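## Task

Carry the blue rack holding the tubes from the counter to the desk, and carry the empty yellow rack from the desk to the counter, passing through the door that closes by itself. At the end both racks must stand upright, each tube must sit fully seated in a hole of the blue rack, and the door must be closed. A rack or tube touching the floor is a failure. One or both robots may be used. Finish by releasing everything and backing away. A robot that topples or is left leaning is a failure.

## Robot and tools

ROBOTS. Two identical Hello Robot Stretch 4 units, r1 and r2. Each has an omni-wheel base, a lift riding up a mast, a telescoping arm that reaches forward, a wrist with yaw, pitch and roll, a two-finger gripper, and four cameras on board (head, head_left, head_right, wrist). Each is about 1.6 m tall; the base edge lies within 0.23 m of the base origin. Something may occasionally nudge loose objects.

FRAMES. Base frame: origin on the floor below the base centre, x forward, y left, z up. hand_pose (a point between the open fingertips) is reported in it; with all wrist joints at 0 its axes line up with the base axes, and the printed value can be slightly wrong. Odometry frame = base frame at scene start. Each robot reports only in its own frames, so relative placement of the two robots must be judged from images, lidar_m and wrist_depth_mm.

execute_actions. Arguments: actions (a list holding one action, or empty to just read state and images) and cameras (list of names such as r1_head_camera, r2_wrist_camera, or "all"; omitted/null means all, [] means none; an unknown name rejects the call). One action is an object with a separate entry per robot, "r1" and/or "r2". Inside each entry:
- base: exactly one command, an offset from where the base last measured itself in the latest state report. translate_m: straight drive in metres, forward positive, -2 to 2. strafe_m: sideways in metres, left positive, -2 to 2. rotate_rad: turn in place in radians, counter-clockwise (left) positive, -3.2 to 3.2.
- joints: absolute targets by name (not offsets). lift_m 0 to 1.2 m; arm_m 0 to 0.55 m extension; wrist_yaw_rad -1.134 to 4.276 (0 points forward, positive turns left, 3.14 folded back, above 3.4 the arm may block); wrist_pitch_rad -1.117 to 4.259 (0 level, 1.57 pointing down); wrist_roll_rad -1.117 to 4.259 (0 fingers level, positive turns the gripper clockwise viewed from behind); gripper_m -0.038 to 0.141 m fingertip gap (negative squeezes the tips together). Done tolerances: lift and arm ±0.004, yaw and roll ±0.02, pitch ±0.05, gripper ±0.004.
- pace: "slow", "default", "fast", "max" (base up to 0.1/0.3/0.4/0.6 m/s and 1/2/3/4 rad/s; lowered when the lift is above 0.2, down to 0.3 m/s and 1 rad/s at 1.2).
- contact_limits: {"arm_m": value}, 0 gentlest to 0.75 firmest, default 0.5.
- end_of_arm: "enable_torque" on its own, to revive wrist/gripper motors that shut off.
All motions in one action begin together. A joint target outside its range is clipped and reported; any other bad value or unknown key rejects the call and nothing moves. Anything not mentioned may still be driving toward an earlier target. If a result reports a stop, the remaining calls of that reply in the scene are skipped. Example: {"r1": {"base": {"translate_m": 0.3}, "joints": {"gripper_m": 0.05}, "pace": "fast"}}. To unfold the wrist at scene start, send lift_m 0.4 with wrist_yaw_rad 0 together.

wait: seconds 0 to 10; no new commands, returns state and images. zoom_image: camera name plus region [x0, y0, x1, y1] in pixels of that camera's latest full image, origin top-left, at most 504 by 504. finished_scene: scene number (1 or 2); irreversible, reports success and brings the next task. The simulation keeps running while you compose a reply; robots hold the last command.

RESULT LINES. base_status / joint_status: "done" (for the base, wheels turned the commanded amount even if slipping), "off_target" (resting short, maybe still pushing), "contact_stop_at_<key>" (blocked; that part goes slack, a loaded lift may sink, a base may roll), "limit_stop_at_<name>" such as own_body or tilt (over 6 degrees lean: lift, arm, wheels go slack), "time_out", "torque_fault" (wrist motor limp until enable_torque). on_its_own covers uncommanded things; "held at" is the held target. joint_positions, hand_pose, base_odometry (wheel count only; heading -3.142 to 3.142, left positive). turned_by_wheels vs turned_by_imu differing by more than about 0.1 rad means a bump or slip. base_tilt in degrees (forward/right positive, ~1.5 degree fixed bias). motor_effort in percent, bracket = peak; wheel positive means turning right; a loaded level gripper shifts wrist_pitch effort. lidar_m: 12 distances in metres, 30-degree sectors, sector 1 straight ahead then counter-clockwise (4 left, 7 behind, 10 right); "-" means nothing or closer than 0.25 m; sees from about 0.15 m up, so table tops appear, but misses glass, thin legs, much behind. wrist_depth_mm: 7x7 grid of depths 100 to 2000 mm from top-left. Camera calibration (K, distortion, T_world_to_cam from base frame) is given per camera and may be slightly off.

GRIPPING. Close to a gap smaller than the object; tighter pulls it toward the wrist. Neither gripper_m nor "done" proves a grasp; check gripper effort. Fingertips pressing a surface may stick: raise the lift.

AVOID. Robots pressing or ramming each other (fails the run; once bases touch, any further drive presses hard). Turning or driving with more than 1 kg held and arm_m above 0.2, especially fast. Strong pushes/pulls with a high gripper. Overloading a level gripper (about 2 kg) or jamming it, causing torque faults. Tilted-up rolled wrist, which triggers own_body stops. If both carry one load, travel can differ by ~3 cm per metre and tip a robot. Never let racks or tubes reach the floor; close the door, release, and back away before finishing.

Each tool is called after "Call:" as name([rows], argument=value, ...), one row to a line, values as JSON.

## Session

Call:
execute_actions(actions=[])

Scene clock: 0.00 s.
r1.base_odometry: x=+0.000 y=+0.000 heading=+0.000 (m, m, rad; r1's odometry frame)
r1.turned_by_wheels: +0.000 (rad since the last result)
r1.turned_by_imu: +0.000 (rad since the last result)
r1.base_tilt: forward=+0.1 right=+0.0 (deg)
r1.lidar_m: 1.16 1.17 1.36 1.20 1.19 1.46 0.94 0.96 0.90 0.80 0.80 1.01
r1.base_status: not commanded
r1.joint_positions: lift_m=+0.201 arm_m=-0.001 wrist_yaw_rad=+3.109 wrist_pitch_rad=-0.015 wrist_roll_rad=-0.014 gripper_m=+0.057
r1.joint_status: not commanded
r1.motor_effort: lift_m=+20 arm_m=+0 wrist_yaw_rad=-1 wrist_pitch_rad=-7 wrist_roll_rad=+0 gripper_m=-2 wheel_0=+0 wheel_1=+1 wheel_2=+0 (%)
r1.hand_pose: x=-0.1155 y=+0.0968 z=+0.3832 quat_wxyz=(+0.016, +0.007, -0.007, +1.000) (m; r1's base frame)
r1.wrist_depth_mm: - 137 - - - 1756 1336 / - 125 - - - 1756 1336 / - 127 187 - - 1756 1336 / 135 138 - - - 1808 1336 / 1060 - - - - 1756 1308 / 1025 1336 194 1397 197 1397 1182 / 891 904 976 - 917 904 946
r2.base_odometry: x=+0.000 y=+0.000 heading=+0.000 (m, m, rad; r2's odometry frame)
r2.turned_by_wheels: +0.000 (rad since the last result)
r2.turned_by_imu: +0.000 (rad since the last result)
r2.base_tilt: forward=+0.1 right=-0.6 (deg)
r2.lidar_m: 1.89 1.94 1.66 1.51 1.09 0.71 0.66 0.71 0.92 1.55 1.58 1.94
r2.base_status: not commanded
r2.joint_positions: lift_m=+0.129 arm_m=+0.000 wrist_yaw_rad=+3.172 wrist_pitch_rad=+0.002 wrist_roll_rad=+0.020 gripper_m=+0.057
r2.joint_status: not commanded
r2.motor_effort: lift_m=+21 arm_m=-1 wrist_yaw_rad=+2 wrist_pitch_rad=-6 wrist_roll_rad=-1 gripper_m=-1 wheel_0=+0 wheel_1=+0 wheel_2=+0 (%)
r2.hand_pose: x=-0.1197 y=+0.0785 z=+0.3062 quat_wxyz=(-0.015, -0.001, +0.010, +1.000) (m; r2's base frame)
r2.wrist_depth_mm: - - 138 809 820 820 820 / - - 138 820 820 831 854 / - 112 139 820 820 842 831 / 143 140 193 831 809 842 842 / 213 809 809 820 831 831 831 / 213 809 198 809 212 831 831 / 213 300 750 - 768 715 788
pictures: r1_head_camera, r1_head_left_camera, r1_head_right_camera, r1_wrist_camera, r2_head_camera, r2_head_left_camera, r2_head_right_camera, r2_wrist_camera
Images, in order (width x height): r1_head_camera 420x560, r1_head_left_camera 420x672, r1_head_right_camera 420x672, r1_wrist_camera 616x392, r2_head_camera 420x560, r2_head_left_camera 420x672, r2_head_right_camera 420x672, r2_wrist_camera 616x392.

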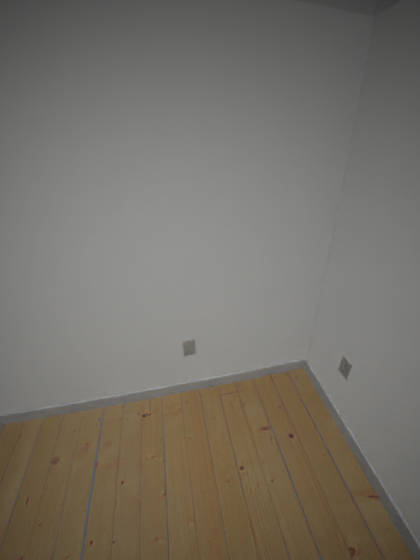

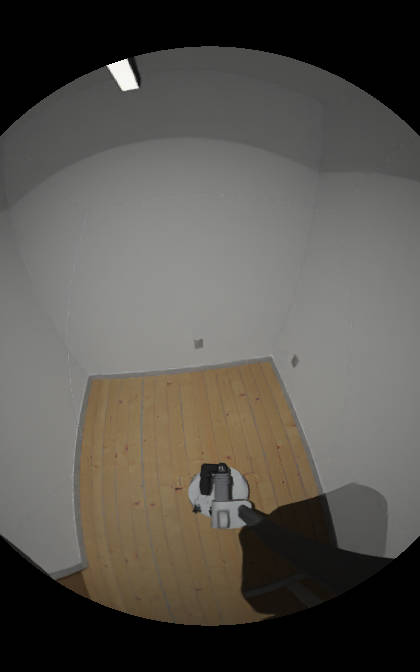

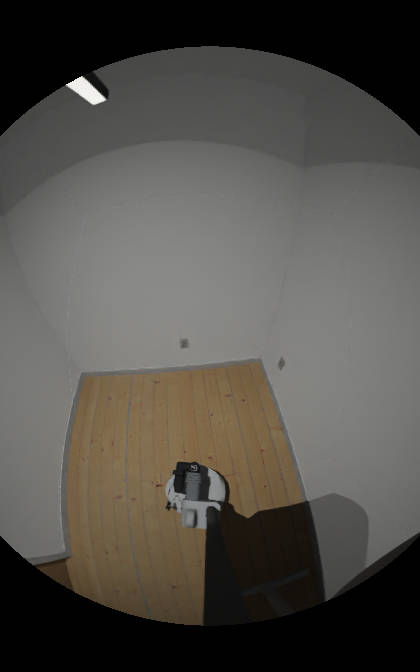

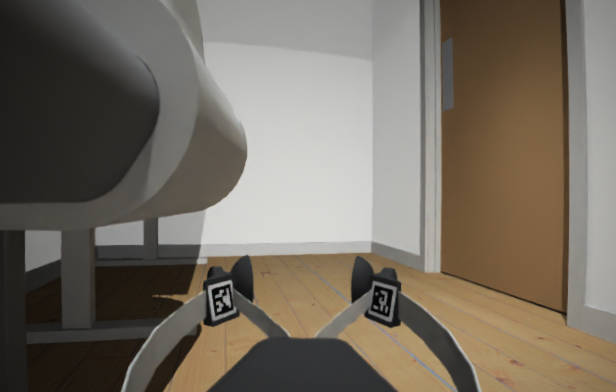

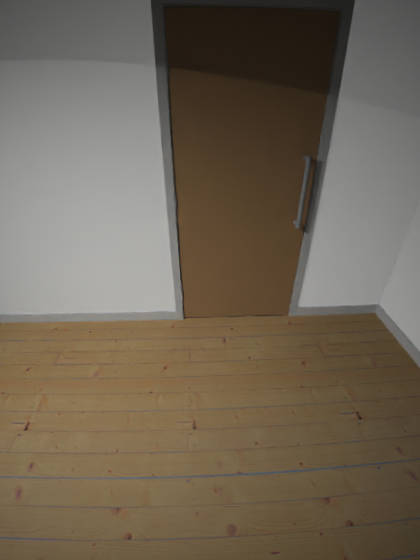

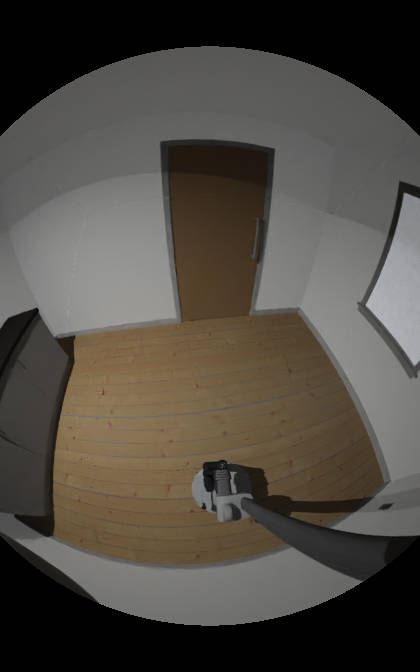

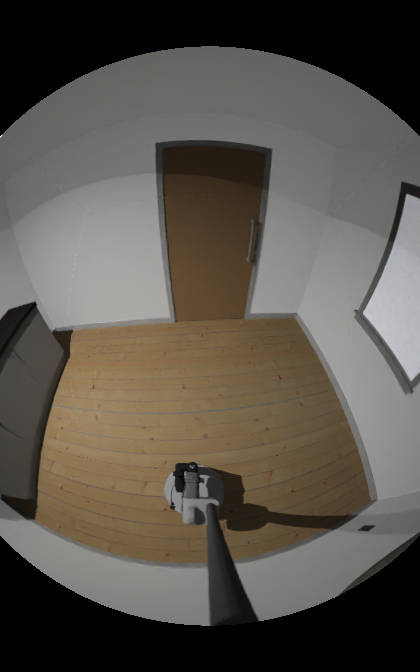

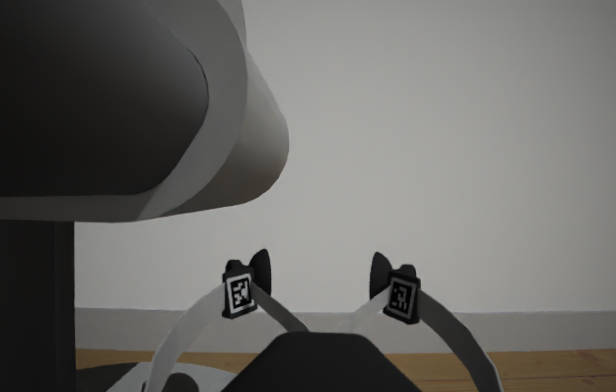

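Call:
execute_actions([
  {"r1":{"base":{"rotate_rad":-2.4},"joints":{"lift_m":0.9,"wrist_yaw_rad":0,"gripper_m":0.13}},"r2":{"base":{"rotate_rad":1.5},"joints":{"lift_m":1.0,"wrist_yaw_rad":0,"gripper_m":0.13}}},
])

Scene clock: 7.17 s.
r1.base_odometry: x=+0.000 y=+0.000 heading=-2.400 (m, m, rad; r1's odometry frame)
r1.turned_by_wheels: -2.400 (rad since the last result)
r1.turned_by_imu: -2.447 (rad since the last result)
r1.base_tilt: forward=+0.1 right=+0.0 (deg)
r1.lidar_m: 1.00 0.84 0.80 0.85 1.21 1.16 1.23 1.23 1.22 1.27 1.90 0.94
r1.base_status: done
r1.joint_positions: lift_m=+0.900 arm_m=-0.001 wrist_yaw_rad=+0.000 wrist_pitch_rad=-0.015 wrist_roll_rad=-0.014 gripper_m=+0.130
r1.joint_status: all done
r1.motor_effort: lift_m=+22(21) arm_m=+0(0) wrist_yaw_rad=-2(6) wrist_pitch_rad=-6(6) wrist_roll_rad=+0(0) gripper_m=-1(0) wheel_0=+2(8) wheel_1=+2(9) wheel_2=+2(9) (%)
r1.hand_pose: x=+0.4584 y=-0.0873 z=+1.0824 quat_wxyz=(+1.000, -0.007, -0.008, +0.000) (m; r1's base frame)
r1.wrist_depth_mm: 654 798 1042 1430 - - 1921 / 661 798 1042 1464 - - 1921 / 661 798 1042 1464 - - 1921 / 661 809 1042 1464 - - 1921 / 661 788 1060 1464 - - 1863 / 661 732 976 1336 1078 1182 1921 / 661 778 960 - 866 866 1863
r2.base_odometry: x=+0.000 y=+0.000 heading=+1.500 (m, m, rad; r2's odometry frame)
r2.turned_by_wheels: +1.500 (rad since the last result)
r2.turned_by_imu: +1.476 (rad since the last result)
r2.base_tilt: forward=+0.1 right=-0.5 (deg)
r2.lidar_m: 1.51 1.19 0.77 0.65 0.68 0.85 1.54 1.56 1.99 1.88 1.93 1.69
r2.base_status: done
r2.joint_positions: lift_m=+1.000 arm_m=+0.000 wrist_yaw_rad=+0.000 wrist_pitch_rad=+0.002 wrist_roll_rad=+0.020 gripper_m=+0.130
r2.joint_status: all done
r2.motor_effort: lift_m=+24(23) arm_m=-1(1) wrist_yaw_rad=+2(5) wrist_pitch_rad=-6(7) wrist_roll_rad=-1(1) gripper_m=+0(1) wheel_0=+0(4) wheel_1=+0(5) wheel_2=+0(7) (%)
r2.hand_pose: x=+0.4598 y=-0.0874 z=+1.1774 quat_wxyz=(+1.000, +0.010, +0.001, +0.000) (m; r2's base frame)
r2.wrist_depth_mm: 1397 1921 1863 1983 - - - / 1430 1863 1983 1983 - - - / 1397 1863 1921 1983 - - - / 1430 1921 1921 1983 - - - / 1464 1808 1808 1921 1863 1921 - / 1430 1255 1308 1397 1430 1464 1983 / 1464 1281 1308 - 1464 1537 -
pictures: r1_head_camera, r1_head_left_camera, r1_head_right_camera, r1_wrist_camera, r2_head_camera, r2_head_left_camera, r2_head_right_camera, r2_wrist_camera
camera_calibration (this result's frames):
r1_wrist_camera: T_world_to_cam=[[-0.00964344, -0.999217, 0.0383828, -0.135146], [0.0253831, -0.0386169, -0.998932, 1.12212], [0.999631, -0.00865886, 0.0257356, -0.261349], [0, 0, 0, 1]] pos_world=[0.231466, -0.0939704, 1.13284]
r2_wrist_camera: T_world_to_cam=[[0.0387621, -0.999231, -0.00586819, -0.0873789], [-0.0174541, 0.00519466, -0.999834, 1.23766], [0.999096, 0.0388581, -0.0172393, -0.206608], [0, 0, 0, 1]] pos_world=[0.23141, -0.0857126, 1.23338]
Images, in order (width x height): r1_head_camera 420x560, r1_head_left_camera 420x672, r1_head_right_camera 420x672, r1_wrist_camera 616x392, r2_head_camera 420x560, r2_head_left_camera 420x672, r2_head_right_camera 420x672, r2_wrist_camera 616x392.

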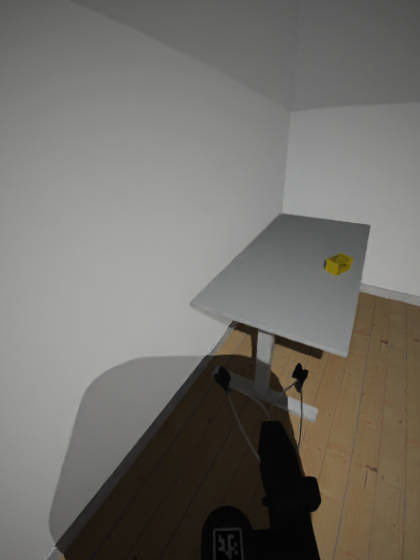

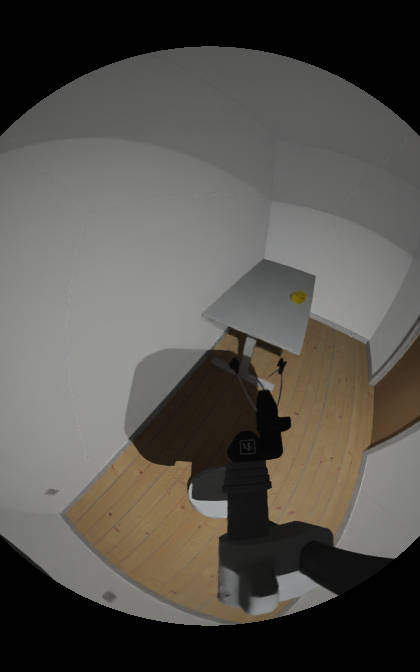

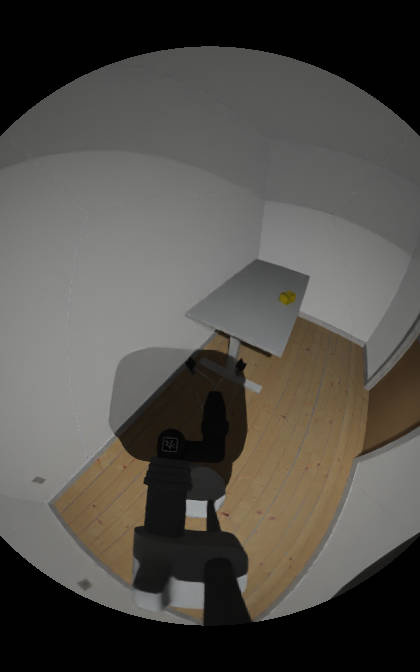

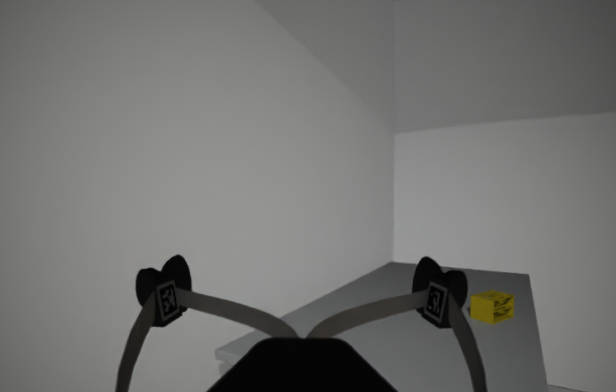

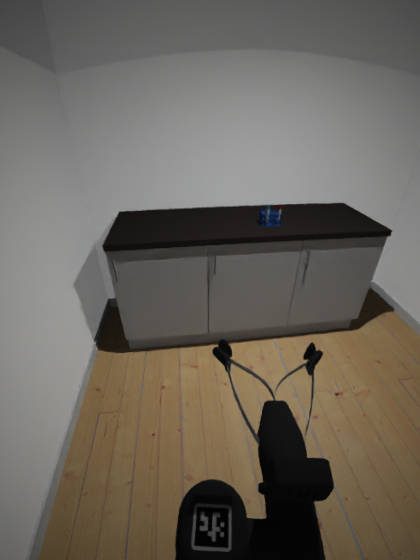

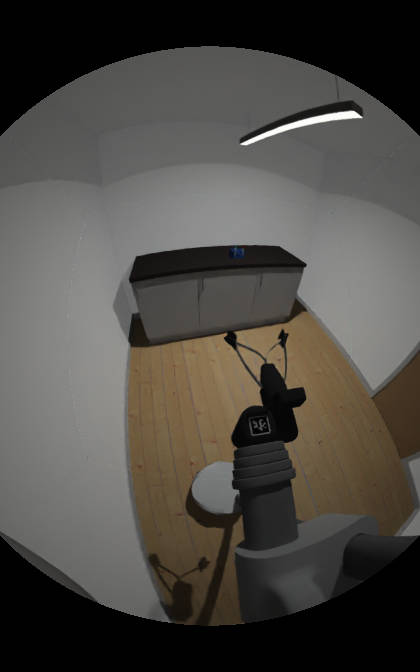

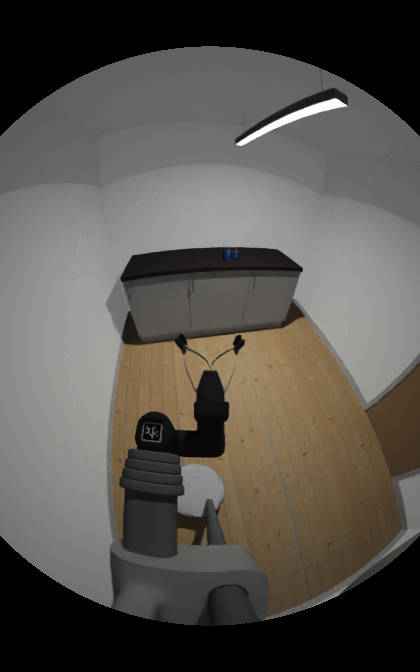

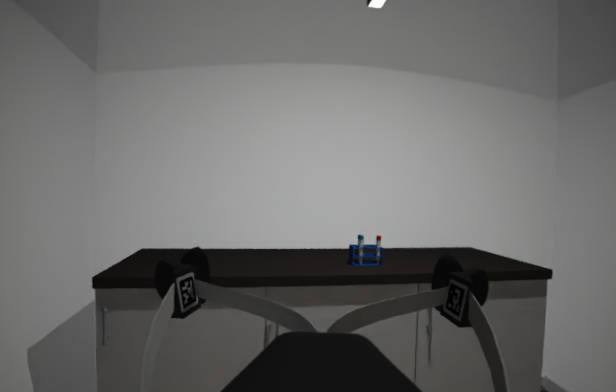

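Call:
zoom_image(camera="r2_wrist_camera", region=[320, 215, 420, 285])

Call:
zoom_image(camera="r1_wrist_camera", region=[440, 270, 540, 340])

Call:
zoom_image(camera="r1_head_camera", region=[290, 220, 390, 300])

Region (320, 215, 420, 285) of r2_wrist_camera's 616x392 image, scaled by 5.040; it fills the top 353 rows of this view, and the rest is white.

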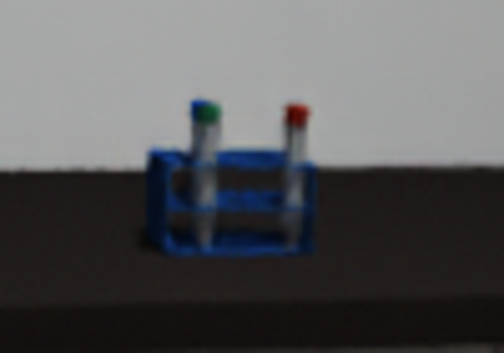

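Region (440, 270, 540, 340) of r1_wrist_camera's 616x392 image, scaled by 5.040; it fills the top 353 rows of this view, and the rest is white.

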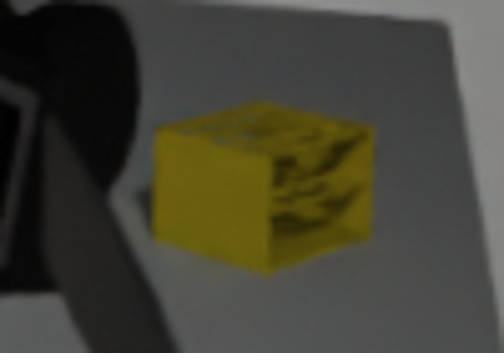

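Region (290, 220, 390, 300) of r1_head_camera's 420x560 image, scaled by 5.040, with more detail than that image has; it fills the top 403 rows of this view, and the rest is white.

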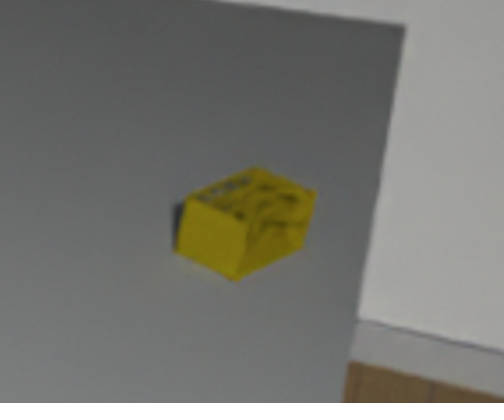

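Call:
execute_actions([
  {"r1":{"base":{"rotate_rad":0.56},"joints":{"gripper_m":0.141}},"r2":{"base":{"rotate_rad":0.16},"joints":{"gripper_m":0.141,"lift_m":0.9}}},
], cameras=[])

Call:
execute_actions([
  {"r1":{"base":{"strafe_m":-1.27},"pace":"fast"},"r2":{"base":{"translate_m":0.95},"pace":"fast"}},
], cameras=[])

Call:
execute_actions([
  {"r1":{"joints":{"lift_m":0.68}},"r2":{"base":{"strafe_m":-0.52},"pace":"fast"}},
], cameras=["r1_head_camera","r1_wrist_camera","r2_head_camera","r2_wrist_camera"])

Scene clock: 33.87 s.
r1.base_odometry: x=+0.000 y=+0.000 heading=-1.840 (m, m, rad; r1's odometry frame)
r1.turned_by_wheels: +0.559 (rad since the last result)
r1.turned_by_imu: +0.571 (rad since the last result)
r1.base_tilt: forward=+0.1 right=+0.0 (deg)
r1.lidar_m: 0.82 0.80 0.86 1.20 1.17 1.25 1.22 1.21 1.29 1.99 0.93 0.99
r1.base_status: done
r1.joint_positions: lift_m=+0.900 arm_m=-0.001 wrist_yaw_rad=+0.000 wrist_pitch_rad=-0.015 wrist_roll_rad=-0.014 gripper_m=+0.141
r1.joint_status: all done
r1.motor_effort: lift_m=+22(22) arm_m=+0(0) wrist_yaw_rad=-1(2) wrist_pitch_rad=-6(7) wrist_roll_rad=-1(1) gripper_m=+1(1) wheel_0=-2(7) wheel_1=-3(8) wheel_2=-3(12) (%)
r1.hand_pose: x=+0.4584 y=-0.0874 z=+1.0824 quat_wxyz=(+1.000, -0.007, -0.008, +0.000) (m; r1's base frame)
r1.wrist_depth_mm: 521 569 634 715 820 946 1118 / 525 574 640 723 809 960 1118 / 521 574 640 715 820 960 1118 / 521 580 640 723 820 946 1118 / 525 569 640 715 820 946 1118 / 521 549 621 715 788 946 1118 / 525 569 627 - 831 891 891
r2.base_odometry: x=+0.000 y=+0.000 heading=+1.660 (m, m, rad; r2's odometry frame)
r2.turned_by_wheels: +0.160 (rad since the last result)
r2.turned_by_imu: +0.158 (rad since the last result)
r2.base_tilt: forward=+0.0 right=-0.5 (deg)
r2.lidar_m: 1.51 0.98 0.71 0.66 0.70 0.97 1.55 1.63 1.98 1.89 1.97 1.61
r2.base_status: done
r2.joint_positions: lift_m=+0.900 arm_m=+0.000 wrist_yaw_rad=+0.000 wrist_pitch_rad=+0.002 wrist_roll_rad=+0.020 gripper_m=+0.141
r2.joint_status: all done
r2.motor_effort: lift_m=+18(22) arm_m=-1(1) wrist_yaw_rad=+2(2) wrist_pitch_rad=-7(7) wrist_roll_rad=-2(1) gripper_m=+0(3) wheel_0=-1(4) wheel_1=-1(5) wheel_2=+0(4) (%)
r2.hand_pose: x=+0.4598 y=-0.0874 z=+1.0779 quat_wxyz=(+1.000, +0.010, +0.001, +0.000) (m; r2's base frame)
r2.wrist_depth_mm: 1060 1537 1921 - 1921 1983 1921 / 1042 1499 1983 1983 1983 1921 1921 / 1060 1576 1921 1921 1983 1921 1921 / 1042 1537 1921 1983 1983 1921 1921 / 1078 1464 1397 1366 1366 1308 1336 / 1060 1366 1308 1366 1336 212 1366 / 1078 1464 1336 - 1336 1366 1366
pictures: none
No camera images: the call's "cameras" was empty. Leave "cameras" out to get every camera's image.

Scene clock: 38.43 s.
r1.base_odometry: x=-1.224 y=+0.338 heading=-1.840 (m, m, rad; r1's odometry frame)
r1.turned_by_wheels: +0.000 (rad since the last result)
r1.turned_by_imu: -0.001 (rad since the last result)
r1.base_tilt: forward=+0.0 right=+0.1 (deg)
r1.lidar_m: 0.55 0.54 0.57 2.11 2.02 0.87 0.72 0.73 0.78 1.03 1.44 0.73
r1.base_status: done
r1.joint_positions: lift_m=+0.900 arm_m=-0.001 wrist_yaw_rad=+0.000 wrist_pitch_rad=-0.015 wrist_roll_rad=-0.014 gripper_m=+0.141
r1.joint_status: not commanded
r1.motor_effort: lift_m=+21(22) arm_m=+0(0) wrist_yaw_rad=-2(1) wrist_pitch_rad=-6(6) wrist_roll_rad=-1(1) gripper_m=+0(1) wheel_0=+0(11) wheel_1=+2(12) wheel_2=+0(2) (%)
r1.hand_pose: x=+0.4584 y=-0.0874 z=+1.0824 quat_wxyz=(+1.000, -0.007, -0.008, +0.000) (m; r1's base frame)
r1.wrist_depth_mm: 976 1060 1160 1336 1537 1397 1160 / 976 1060 1205 1336 1499 1397 1160 / 960 1078 1182 1308 1499 1464 1182 / 976 1060 1182 1336 1537 1430 1160 / 976 1042 1205 1308 1537 1366 1138 / 976 1025 1078 1281 1098 1098 1160 / 854 854 931 - 866 866 878
r2.base_odometry: x=-0.085 y=+0.946 heading=+1.660 (m, m, rad; r2's odometry frame)
r2.turned_by_wheels: +0.000 (rad since the last result)
r2.turned_by_imu: +0.001 (rad since the last result)
r2.base_tilt: forward=+0.0 right=-0.6 (deg)
r2.lidar_m: 0.56 0.58 0.73 0.65 0.71 0.97 2.49 2.64 2.00 1.89 0.83 0.60
r2.base_status: done
r2.joint_positions: lift_m=+0.900 arm_m=+0.000 wrist_yaw_rad=+0.000 wrist_pitch_rad=+0.002 wrist_roll_rad=+0.020 gripper_m=+0.141
r2.joint_status: not commanded
r2.motor_effort: lift_m=+18(18) arm_m=-1(1) wrist_yaw_rad=+2(1) wrist_pitch_rad=-6(7) wrist_roll_rad=-2(2) gripper_m=+2(2) wheel_0=+0(6) wheel_1=+1(6) wheel_2=+1(10) (%)
r2.hand_pose: x=+0.4598 y=-0.0874 z=+1.0778 quat_wxyz=(+1.000, +0.010, +0.001, +0.000) (m; r2's base frame)
r2.wrist_depth_mm: 1008 1008 991 1008 991 991 991 / 1025 1008 1008 991 991 976 976 / 1008 1008 1025 1008 1008 991 960 / 1008 1008 1008 1008 991 1008 976 / 1025 1008 1025 1008 1008 1008 991 / 627 597 564 676 580 211 634 / 449 445 455 - 459 462 477
pictures: none
No camera images: the call's "cameras" was empty. Leave "cameras" out to get every camera's image.

Scene clock: 41.10 s.
r1.base_odometry: x=-1.224 y=+0.338 heading=-1.840 (m, m, rad; r1's odometry frame)
r1.turned_by_wheels: +0.000 (rad since the last result)
r1.turned_by_imu: +0.000 (rad since the last result)
r1.base_tilt: forward=+0.1 right=+0.0 (deg)
r1.lidar_m: 0.57 0.54 0.60 2.09 2.02 0.86 0.70 0.73 0.77 1.00 1.44 0.73
r1.base_status: not commanded
r1.joint_positions: lift_m=+0.680 arm_m=-0.001 wrist_yaw_rad=+0.000 wrist_pitch_rad=-0.015 wrist_roll_rad=-0.014 gripper_m=+0.141
r1.joint_status: all done
r1.motor_effort: lift_m=+17(20) arm_m=+0(0) wrist_yaw_rad=-1(1) wrist_pitch_rad=-6(7) wrist_roll_rad=+0(1) gripper_m=+0(0) wheel_0=+0(0) wheel_1=+2(2) wheel_2=+0(0) (%)
r1.hand_pose: x=+0.4584 y=-0.0874 z=+0.8628 quat_wxyz=(+1.000, -0.007, -0.008, +0.000) (m; r1's base frame)
r1.wrist_depth_mm: 976 1042 1182 1308 1537 1397 1182 / 976 1078 1182 1336 1537 1397 1182 / 991 1078 1182 1336 1537 1464 1182 / 960 1042 1182 1336 1499 1430 1160 / 960 1042 1160 1205 1229 1229 1138 / 580 492 504 603 508 615 1078 / 399 397 430 - 1537 1255 1160
r2.base_odometry: x=+0.433 y=+0.993 heading=+1.660 (m, m, rad; r2's odometry frame)
r2.turned_by_wheels: +0.000 (rad since the last result)
r2.turned_by_imu: +0.001 (rad since the last result)
r2.base_tilt: forward=+0.1 right=-0.6 (deg)
r2.lidar_m: 0.58 0.60 0.81 1.19 1.22 1.70 2.53 2.03 1.44 1.37 0.86 0.60
r2.base_status: done
r2.joint_positions: lift_m=+0.900 arm_m=+0.000 wrist_yaw_rad=+0.000 wrist_pitch_rad=+0.002 wrist_roll_rad=+0.020 gripper_m=+0.141
r2.joint_status: not commanded
r2.motor_effort: lift_m=+19(19) arm_m=-1(1) wrist_yaw_rad=+2(1) wrist_pitch_rad=-7(7) wrist_roll_rad=-1(1) gripper_m=+1(1) wheel_0=-2(10) wheel_1=+0(10) wheel_2=+0(1) (%)
r2.hand_pose: x=+0.4598 y=-0.0874 z=+1.0778 quat_wxyz=(+1.000, +0.010, +0.001, +0.000) (m; r2's base frame)
r2.wrist_depth_mm: 1025 1008 1008 991 1008 991 976 / 1025 1008 1008 1008 1008 976 991 / 1025 1008 1008 1008 991 991 976 / 1025 1008 1008 1008 991 991 991 / 1025 1025 991 1008 991 1008 991 / 634 597 559 544 580 211 707 / 445 445 459 - 462 466 480
pictures: r1_head_camera, r1_wrist_camera, r2_head_camera, r2_wrist_camera
camera_calibration (this result's frames):
r1_wrist_camera: T_world_to_cam=[[-0.00985964, -0.999214, 0.0383826, -0.12668], [0.0253798, -0.0386222, -0.998932, 0.902749], [0.999629, -0.00887497, 0.0257407, -0.255702], [0, 0, 0, 1]] pos_world=[0.231447, -0.0939837, 0.913228]
r2_wrist_camera: T_world_to_cam=[[0.0385394, -0.99924, -0.00586826, -0.0879251], [-0.0174529, 0.00519861, -0.999834, 1.13809], [0.999105, 0.0386354, -0.0172393, -0.208326], [0, 0, 0, 1]] pos_world=[0.231391, -0.085726, 1.13379]
Images, in order (width x height): r1_head_camera 420x560, r1_wrist_camera 616x392, r2_head_camera 420x560, r2_wrist_camera 616x392.

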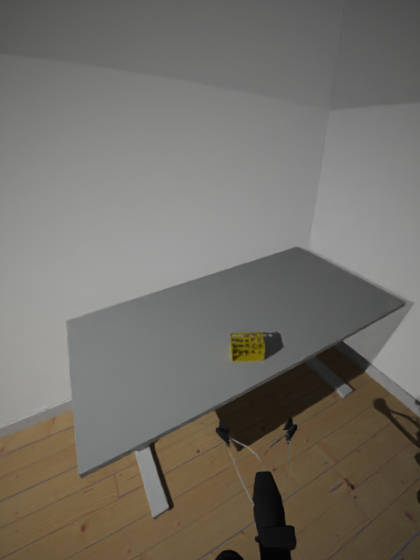

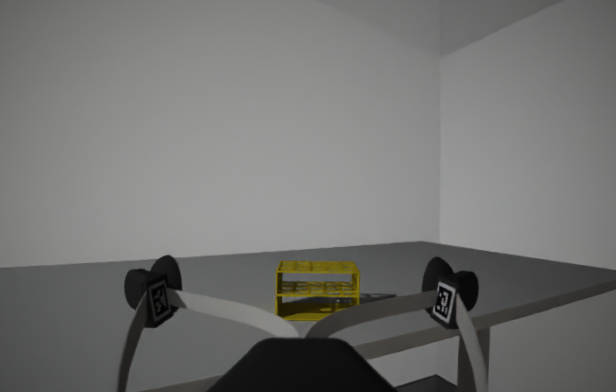

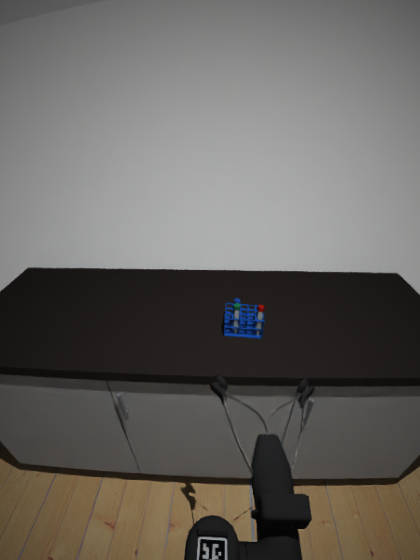

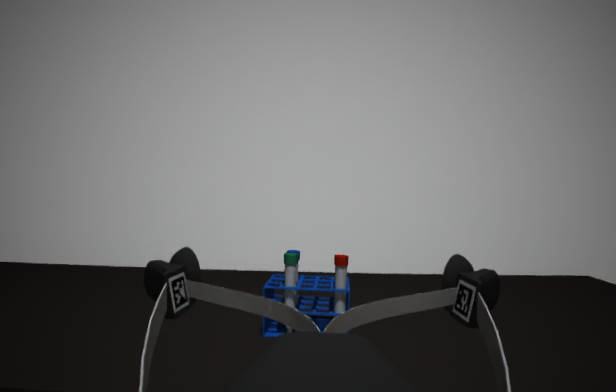

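Call:
zoom_image(camera="r2_head_camera", region=[200, 280, 290, 350])

Call:
zoom_image(camera="r2_wrist_camera", region=[240, 230, 380, 350])

Call:
zoom_image(camera="r1_head_camera", region=[200, 310, 290, 380])

Region (200, 280, 290, 350) of r2_head_camera's 420x560 image, scaled by 5.600, with more detail than that image has.

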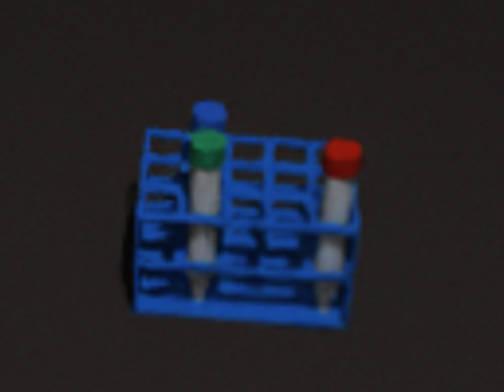

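Region (240, 230, 380, 350) of r2_wrist_camera's 616x392 image, scaled by 3.600; it fills the top 432 rows of this view, and the rest is white.

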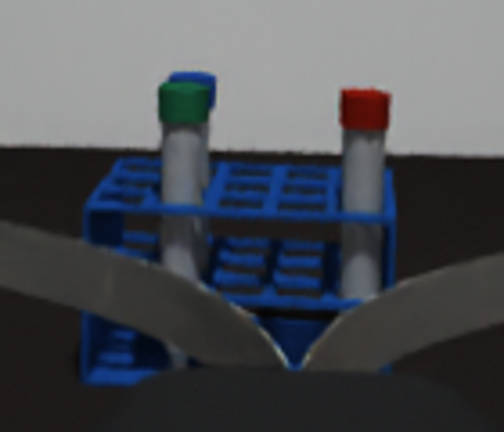

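Region (200, 310, 290, 380) of r1_head_camera's 420x560 image, scaled by 5.600, with more detail than that image has.

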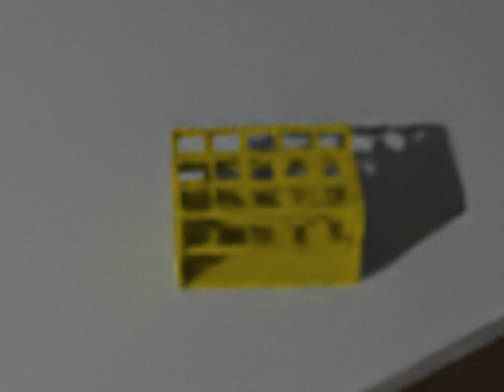

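Call:
execute_actions([
  {"r1":{"base":{"strafe_m":-0.024},"joints":{"lift_m":0.62}},"r2":{"base":{"rotate_rad":-0.065},"joints":{"lift_m":0.79}}},
], cameras=[])

Call:
execute_actions([
  {"r1":{"joints":{"arm_m":0.2}},"r2":{"base":{"strafe_m":0.078},"joints":{"arm_m":0.22}}},
], cameras=["r1_head_camera","r1_wrist_camera","r2_head_camera","r2_wrist_camera"])

Scene clock: 56.30 s.
r1.base_odometry: x=-1.247 y=+0.345 heading=-1.840 (m, m, rad; r1's odometry frame)
r1.turned_by_wheels: +0.000 (rad since the last result)
r1.turned_by_imu: +0.000 (rad since the last result)
r1.base_tilt: forward=+0.1 right=+0.0 (deg)
r1.lidar_m: 0.56 0.54 0.59 2.11 2.01 0.87 0.72 0.73 0.76 1.00 1.41 0.77
r1.base_status: done
r1.joint_positions: lift_m=+0.620 arm_m=-0.001 wrist_yaw_rad=+0.000 wrist_pitch_rad=-0.015 wrist_roll_rad=-0.014 gripper_m=+0.141
r1.joint_status: all done
r1.motor_effort: lift_m=+18(19) arm_m=+0(0) wrist_yaw_rad=+0(1) wrist_pitch_rad=-6(6) wrist_roll_rad=-1(0) gripper_m=+2(0) wheel_0=+0(9) wheel_1=+0(10) wheel_2=+0(0) (%)
r1.hand_pose: x=+0.4584 y=-0.0874 z=+0.8028 quat_wxyz=(+1.000, -0.007, -0.008, +0.000) (m; r1's base frame)
r1.wrist_depth_mm: 976 1078 1182 1336 1537 1397 1138 / 976 1098 1182 1336 1537 1397 1138 / 991 1098 1229 1336 1537 1366 1138 / 976 1078 1182 1366 1537 1397 1160 / 768 798 831 603 831 842 1042 / 397 336 382 452 504 1229 1138 / 322 1042 1182 - 1537 1308 1118
r2.base_odometry: x=+0.433 y=+0.993 heading=+1.595 (m, m, rad; r2's odometry frame)
r2.turned_by_wheels: -0.065 (rad since the last result)
r2.turned_by_imu: -0.063 (rad since the last result)
r2.base_tilt: forward=+0.2 right=-0.6 (deg)
r2.lidar_m: 0.58 0.59 0.79 1.17 1.22 1.62 2.54 2.10 1.49 1.38 0.94 0.64
r2.base_status: done
r2.joint_positions: lift_m=+0.790 arm_m=+0.000 wrist_yaw_rad=+0.000 wrist_pitch_rad=+0.002 wrist_roll_rad=+0.020 gripper_m=+0.141
r2.joint_status: all done
r2.motor_effort: lift_m=+18(17) arm_m=-1(1) wrist_yaw_rad=+2(2) wrist_pitch_rad=-6(7) wrist_roll_rad=-1(1) gripper_m=+4(2) wheel_0=-1(4) wheel_1=-1(4) wheel_2=-1(7) (%)
r2.hand_pose: x=+0.4598 y=-0.0874 z=+0.9679 quat_wxyz=(+1.000, +0.010, +0.001, +0.000) (m; r2's base frame)
r2.wrist_depth_mm: 976 960 991 991 1008 1008 1008 / 960 991 991 1025 1042 1025 1025 / 960 976 1008 1025 1008 1025 1042 / 976 991 1008 1025 1008 1042 1042 / 580 597 544 640 661 676 691 / 366 368 373 379 387 211 397 / 389 392 397 - 413 415 421
pictures: none
No camera images: the call's "cameras" was empty. Leave "cameras" out to get every camera's image.

Scene clock: 58.07 s.
r1.base_odometry: x=-1.247 y=+0.345 heading=-1.840 (m, m, rad; r1's odometry frame)
r1.turned_by_wheels: +0.000 (rad since the last result)
r1.turned_by_imu: +0.000 (rad since the last result)
r1.base_tilt: forward=+0.1 right=+0.0 (deg)
r1.lidar_m: 0.57 0.54 0.59 2.12 1.99 0.85 0.70 0.72 0.78 0.99 1.41 0.77
r1.base_status: not commanded
r1.joint_positions: lift_m=+0.620 arm_m=+0.199 wrist_yaw_rad=+0.000 wrist_pitch_rad=-0.015 wrist_roll_rad=-0.014 gripper_m=+0.141
r1.joint_status: all done
r1.motor_effort: lift_m=+18(18) arm_m=+6(5) wrist_yaw_rad=-1(0) wrist_pitch_rad=-6(6) wrist_roll_rad=+0(1) gripper_m=+0(0) wheel_0=+0(0) wheel_1=+0(0) wheel_2=+0(0) (%)
r1.hand_pose: x=+0.6584 y=-0.0874 z=+0.8028 quat_wxyz=(+1.000, -0.007, -0.008, +0.000) (m; r1's base frame)
r1.wrist_depth_mm: 831 904 991 1138 1308 1308 1078 / 842 917 1025 1138 1308 1281 1060 / 820 917 1025 1160 1308 1308 1078 / 842 917 1008 1138 1308 1308 1060 / 759 798 798 591 831 831 820 / 389 330 342 404 343 349 407 / 271 270 290 - 294 332 1060
r2.base_odometry: x=+0.355 y=+0.991 heading=+1.594 (m, m, rad; r2's odometry frame)
r2.turned_by_wheels: +0.000 (rad since the last result)
r2.turned_by_imu: +0.000 (rad since the last result)
r2.base_tilt: forward=+0.1 right=-0.6 (deg)
r2.lidar_m: 0.57 0.58 0.76 1.10 1.15 1.50 2.53 2.21 1.56 1.46 0.94 0.62
r2.base_status: done
r2.joint_positions: lift_m=+0.790 arm_m=+0.219 wrist_yaw_rad=+0.000 wrist_pitch_rad=+0.002 wrist_roll_rad=+0.020 gripper_m=+0.141
r2.joint_status: all done
r2.motor_effort: lift_m=+18(18) arm_m=+5(6) wrist_yaw_rad=+2(3) wrist_pitch_rad=-6(7) wrist_roll_rad=-1(2) gripper_m=+0(2) wheel_0=+0(8) wheel_1=-2(7) wheel_2=-1(7) (%)
r2.hand_pose: x=+0.6785 y=-0.0874 z=+0.9679 quat_wxyz=(+1.000, +0.010, +0.001, +0.000) (m; r2's base frame)
r2.wrist_depth_mm: 750 759 768 778 788 788 788 / 759 759 768 778 788 798 809 / 759 768 778 778 788 798 809 / 768 768 778 788 778 798 820 / 574 591 609 359 484 661 676 / 314 297 278 324 287 211 342 / 222 222 227 - 231 230 245
pictures: r1_head_camera, r1_wrist_camera, r2_head_camera, r2_wrist_camera
camera_calibration (this result's frames):
r1_wrist_camera: T_world_to_cam=[[-0.00980061, -0.999215, 0.0383814, -0.122425], [0.0255057, -0.0386206, -0.998928, 0.837672], [0.999627, -0.00881116, 0.0258642, -0.454232], [0, 0, 0, 1]] pos_world=[0.431497, -0.0939797, 0.853221]
r2_wrist_camera: T_world_to_cam=[[0.0387077, -0.999233, -0.00586418, -0.0970664], [-0.01735, 0.00519562, -0.999836, 1.03197], [0.9991, 0.0388031, -0.0171356, -0.428775], [0, 0, 0, 1]] pos_world=[0.450051, -0.0857159, 1.02388]
Images, in order (width x height): r1_head_camera 420x560, r1_wrist_camera 616x392, r2_head_camera 420x560, r2_wrist_camera 616x392.

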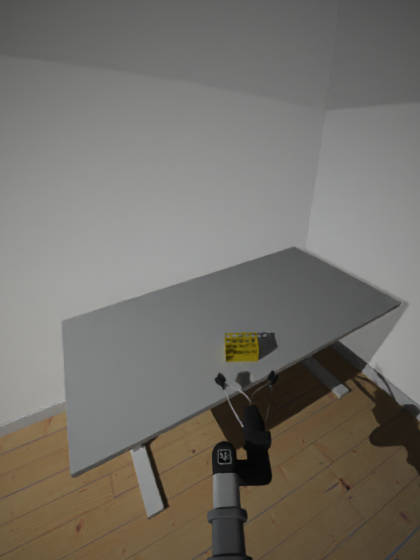

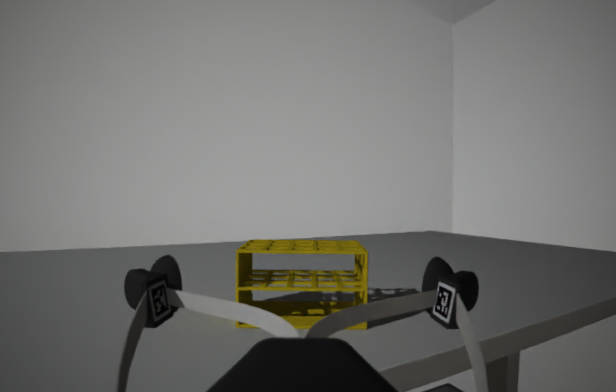

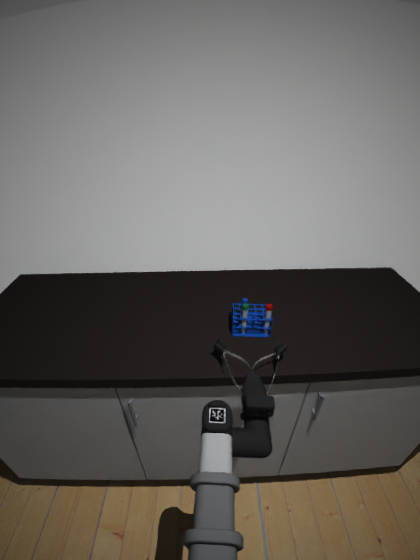

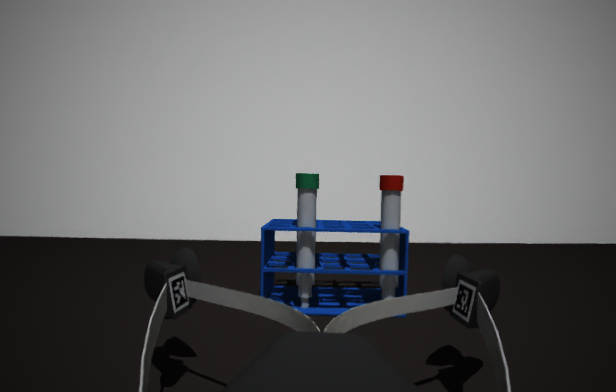

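Call:
execute_actions([
  {"r1":{"joints":{"lift_m":0.59}},"r2":{"base":{"strafe_m":-0.014},"joints":{"lift_m":0.774}}},
], cameras=[])

Call:
execute_actions([
  {"r1":{"joints":{"arm_m":0.365}},"r2":{"joints":{"arm_m":0.345}}},
], cameras=["r1_head_camera","r1_wrist_camera","r2_head_camera","r2_wrist_camera"])

Scene clock: 68.97 s.
r1.base_odometry: x=-1.247 y=+0.345 heading=-1.840 (m, m, rad; r1's odometry frame)
r1.turned_by_wheels: +0.000 (rad since the last result)
r1.turned_by_imu: +0.000 (rad since the last result)
r1.base_tilt: forward=+0.1 right=+0.0 (deg)
r1.lidar_m: 0.56 0.55 0.58 2.11 1.99 0.86 0.71 0.72 0.77 1.00 1.42 0.78
r1.base_status: not commanded
r1.joint_positions: lift_m=+0.590 arm_m=+0.199 wrist_yaw_rad=+0.000 wrist_pitch_rad=-0.015 wrist_roll_rad=-0.014 gripper_m=+0.141
r1.joint_status: all done
r1.motor_effort: lift_m=+18(17) arm_m=+6(6) wrist_yaw_rad=-2(1) wrist_pitch_rad=-7(7) wrist_roll_rad=+0(0) gripper_m=+0(0) wheel_0=+0(0) wheel_1=+0(0) wheel_2=+0(0) (%)
r1.hand_pose: x=+0.6584 y=-0.0874 z=+0.7728 quat_wxyz=(+1.000, -0.007, -0.008, +0.000) (m; r1's base frame)
r1.wrist_depth_mm: 831 917 1025 1118 1308 1281 1078 / 831 904 1025 1160 1281 1308 1060 / 831 904 1025 1138 1336 1281 1060 / 842 917 1008 1138 1281 1281 1078 / 591 603 517 530 634 640 634 / 301 255 263 319 272 322 410 / 208 208 223 - 1281 960 1060
r2.base_odometry: x=+0.369 y=+0.991 heading=+1.594 (m, m, rad; r2's odometry frame)
r2.turned_by_wheels: +0.000 (rad since the last result)
r2.turned_by_imu: +0.001 (rad since the last result)
r2.base_tilt: forward=+0.1 right=-0.6 (deg)
r2.lidar_m: 0.57 0.59 0.77 1.11 1.14 1.53 2.53 2.15 1.54 1.45 0.88 0.63
r2.base_status: done
r2.joint_positions: lift_m=+0.774 arm_m=+0.219 wrist_yaw_rad=+0.000 wrist_pitch_rad=+0.002 wrist_roll_rad=+0.020 gripper_m=+0.141
r2.joint_status: all done
r2.motor_effort: lift_m=+18(18) arm_m=+5(5) wrist_yaw_rad=+2(2) wrist_pitch_rad=-7(7) wrist_roll_rad=-2(1) gripper_m=+1(2) wheel_0=-1(7) wheel_1=+0(8) wheel_2=-1(1) (%)
r2.hand_pose: x=+0.6785 y=-0.0874 z=+0.9519 quat_wxyz=(+1.000, +0.010, +0.001, +0.000) (m; r2's base frame)
r2.wrist_depth_mm: 759 759 759 778 788 788 809 / 750 759 768 778 788 798 798 / 750 768 768 778 788 798 809 / 750 768 768 788 798 809 831 / 484 504 452 387 466 569 580 / 266 253 239 290 245 211 294 / 191 189 193 - 197 197 211
pictures: none
No camera images: the call's "cameras" was empty. Leave "cameras" out to get every camera's image.

Scene clock: 70.53 s.
r1.base_odometry: x=-1.247 y=+0.345 heading=-1.841 (m, m, rad; r1's odometry frame)
r1.turned_by_wheels: +0.000 (rad since the last result)
r1.turned_by_imu: +0.000 (rad since the last result)
r1.base_tilt: forward=+0.0 right=+0.0 (deg)
r1.lidar_m: 0.58 0.55 0.59 2.14 1.99 0.88 0.71 0.72 0.78 1.00 1.41 0.76
r1.base_status: not commanded
r1.joint_positions: lift_m=+0.590 arm_m=+0.363 wrist_yaw_rad=-0.007 wrist_pitch_rad=-0.013 wrist_roll_rad=-0.014 gripper_m=+0.141
r1.joint_status: all done
r1.on_its_own: wrist_yaw_rad is at rest, and its effort (+19) is outside its rest range (-13 to +13)
r1.motor_effort: lift_m=+18(17) arm_m=+10(9) wrist_yaw_rad=+19(19) wrist_pitch_rad=-11(11) wrist_roll_rad=+0(1) gripper_m=+0(0) wheel_0=+0(0) wheel_1=+0(0) wheel_2=-5(5) (%)
r1.hand_pose: x=+0.8221 y=-0.0894 z=+0.7723 quat_wxyz=(+1.000, -0.007, -0.007, -0.003) (m; r1's base frame)
r1.wrist_depth_mm: 715 778 878 976 1118 1205 976 / 707 778 878 991 1118 1205 991 / 715 788 866 991 1118 1205 976 / 723 788 878 991 1138 1229 1008 / 564 580 238 270 259 627 621 / 296 251 208 208 212 260 310 / 205 204 200 - 203 208 213
r2.base_odometry: x=+0.369 y=+0.991 heading=+1.594 (m, m, rad; r2's odometry frame)
r2.turned_by_wheels: +0.000 (rad since the last result)
r2.turned_by_imu: +0.021 (rad since the last result)
r2.base_tilt: forward=+0.1 right=-0.6 (deg)
r2.lidar_m: 0.57 0.61 0.75 1.11 1.14 1.53 2.53 2.17 1.56 1.46 0.87 0.61
r2.base_status: not commanded
r2.joint_positions: lift_m=+0.774 arm_m=+0.308 wrist_yaw_rad=+0.000 wrist_pitch_rad=+0.002 wrist_roll_rad=+0.020 gripper_m=+0.141
r2.joint_status: arm_m contact_stop (moved +0.089 of +0.126)
r2.on_its_own: arm_m is slack since a contact_stop (your +0.345 is given up)
r2.motor_effort: lift_m=+19(19) arm_m=+0(23) wrist_yaw_rad=+3(48) wrist_pitch_rad=-8(34) wrist_roll_rad=-1(5) gripper_m=+1(4) wheel_0=+1(5) wheel_1=+0(7) wheel_2=-2(13) (%)
r2.hand_pose: x=+0.7670 y=-0.0876 z=+0.9517 quat_wxyz=(+1.000, +0.010, +0.001, +0.000) (m; r2's base frame)
r2.wrist_depth_mm: 676 676 691 691 699 699 707 / 683 683 683 699 691 707 707 / 683 683 691 691 691 707 715 / 683 699 691 699 715 707 707 / 484 500 449 263 281 564 569 / 267 251 235 241 236 211 293 / 189 188 193 - 195 196 202
pictures: r1_head_camera, r1_wrist_camera, r2_head_camera, r2_wrist_camera
camera_calibration (this result's frames):
r1_wrist_camera: T_world_to_cam=[[-0.0166807, -0.999108, 0.0388014, -0.11631], [0.0233762, -0.0391859, -0.998958, 0.804636], [0.999588, -0.0157563, 0.024009, -0.616187], [0, 0, 0, 1]] pos_world=[0.595183, -0.0943843, 0.823105]
r2_wrist_camera: T_world_to_cam=[[0.0381048, -0.999256, -0.00600755, -0.100166], [-0.0176487, 0.005338, -0.99983, 1.01752], [0.999118, 0.0382043, -0.0174321, -0.517312], [0, 0, 0, 1]] pos_world=[0.538631, -0.0857593, 1.00772]
Images, in order (width x height): r1_head_camera 420x560, r1_wrist_camera 616x392, r2_head_camera 420x560, r2_wrist_camera 616x392.

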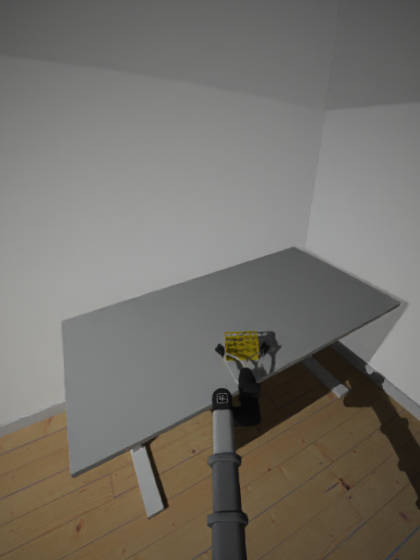

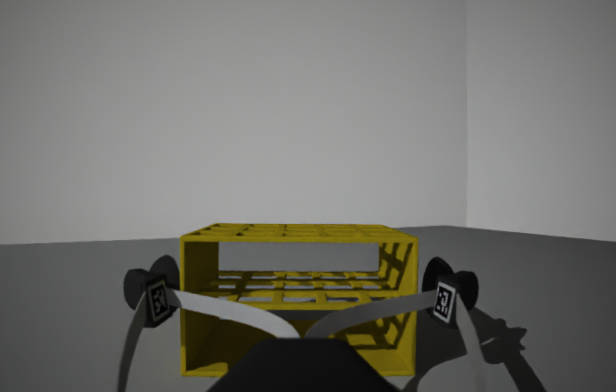

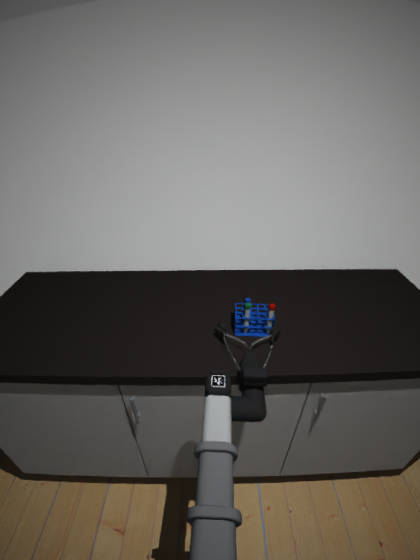

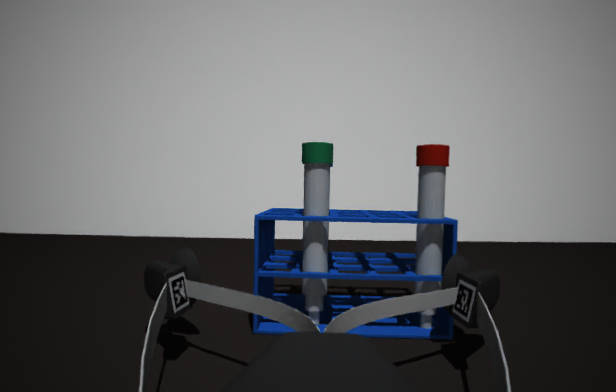

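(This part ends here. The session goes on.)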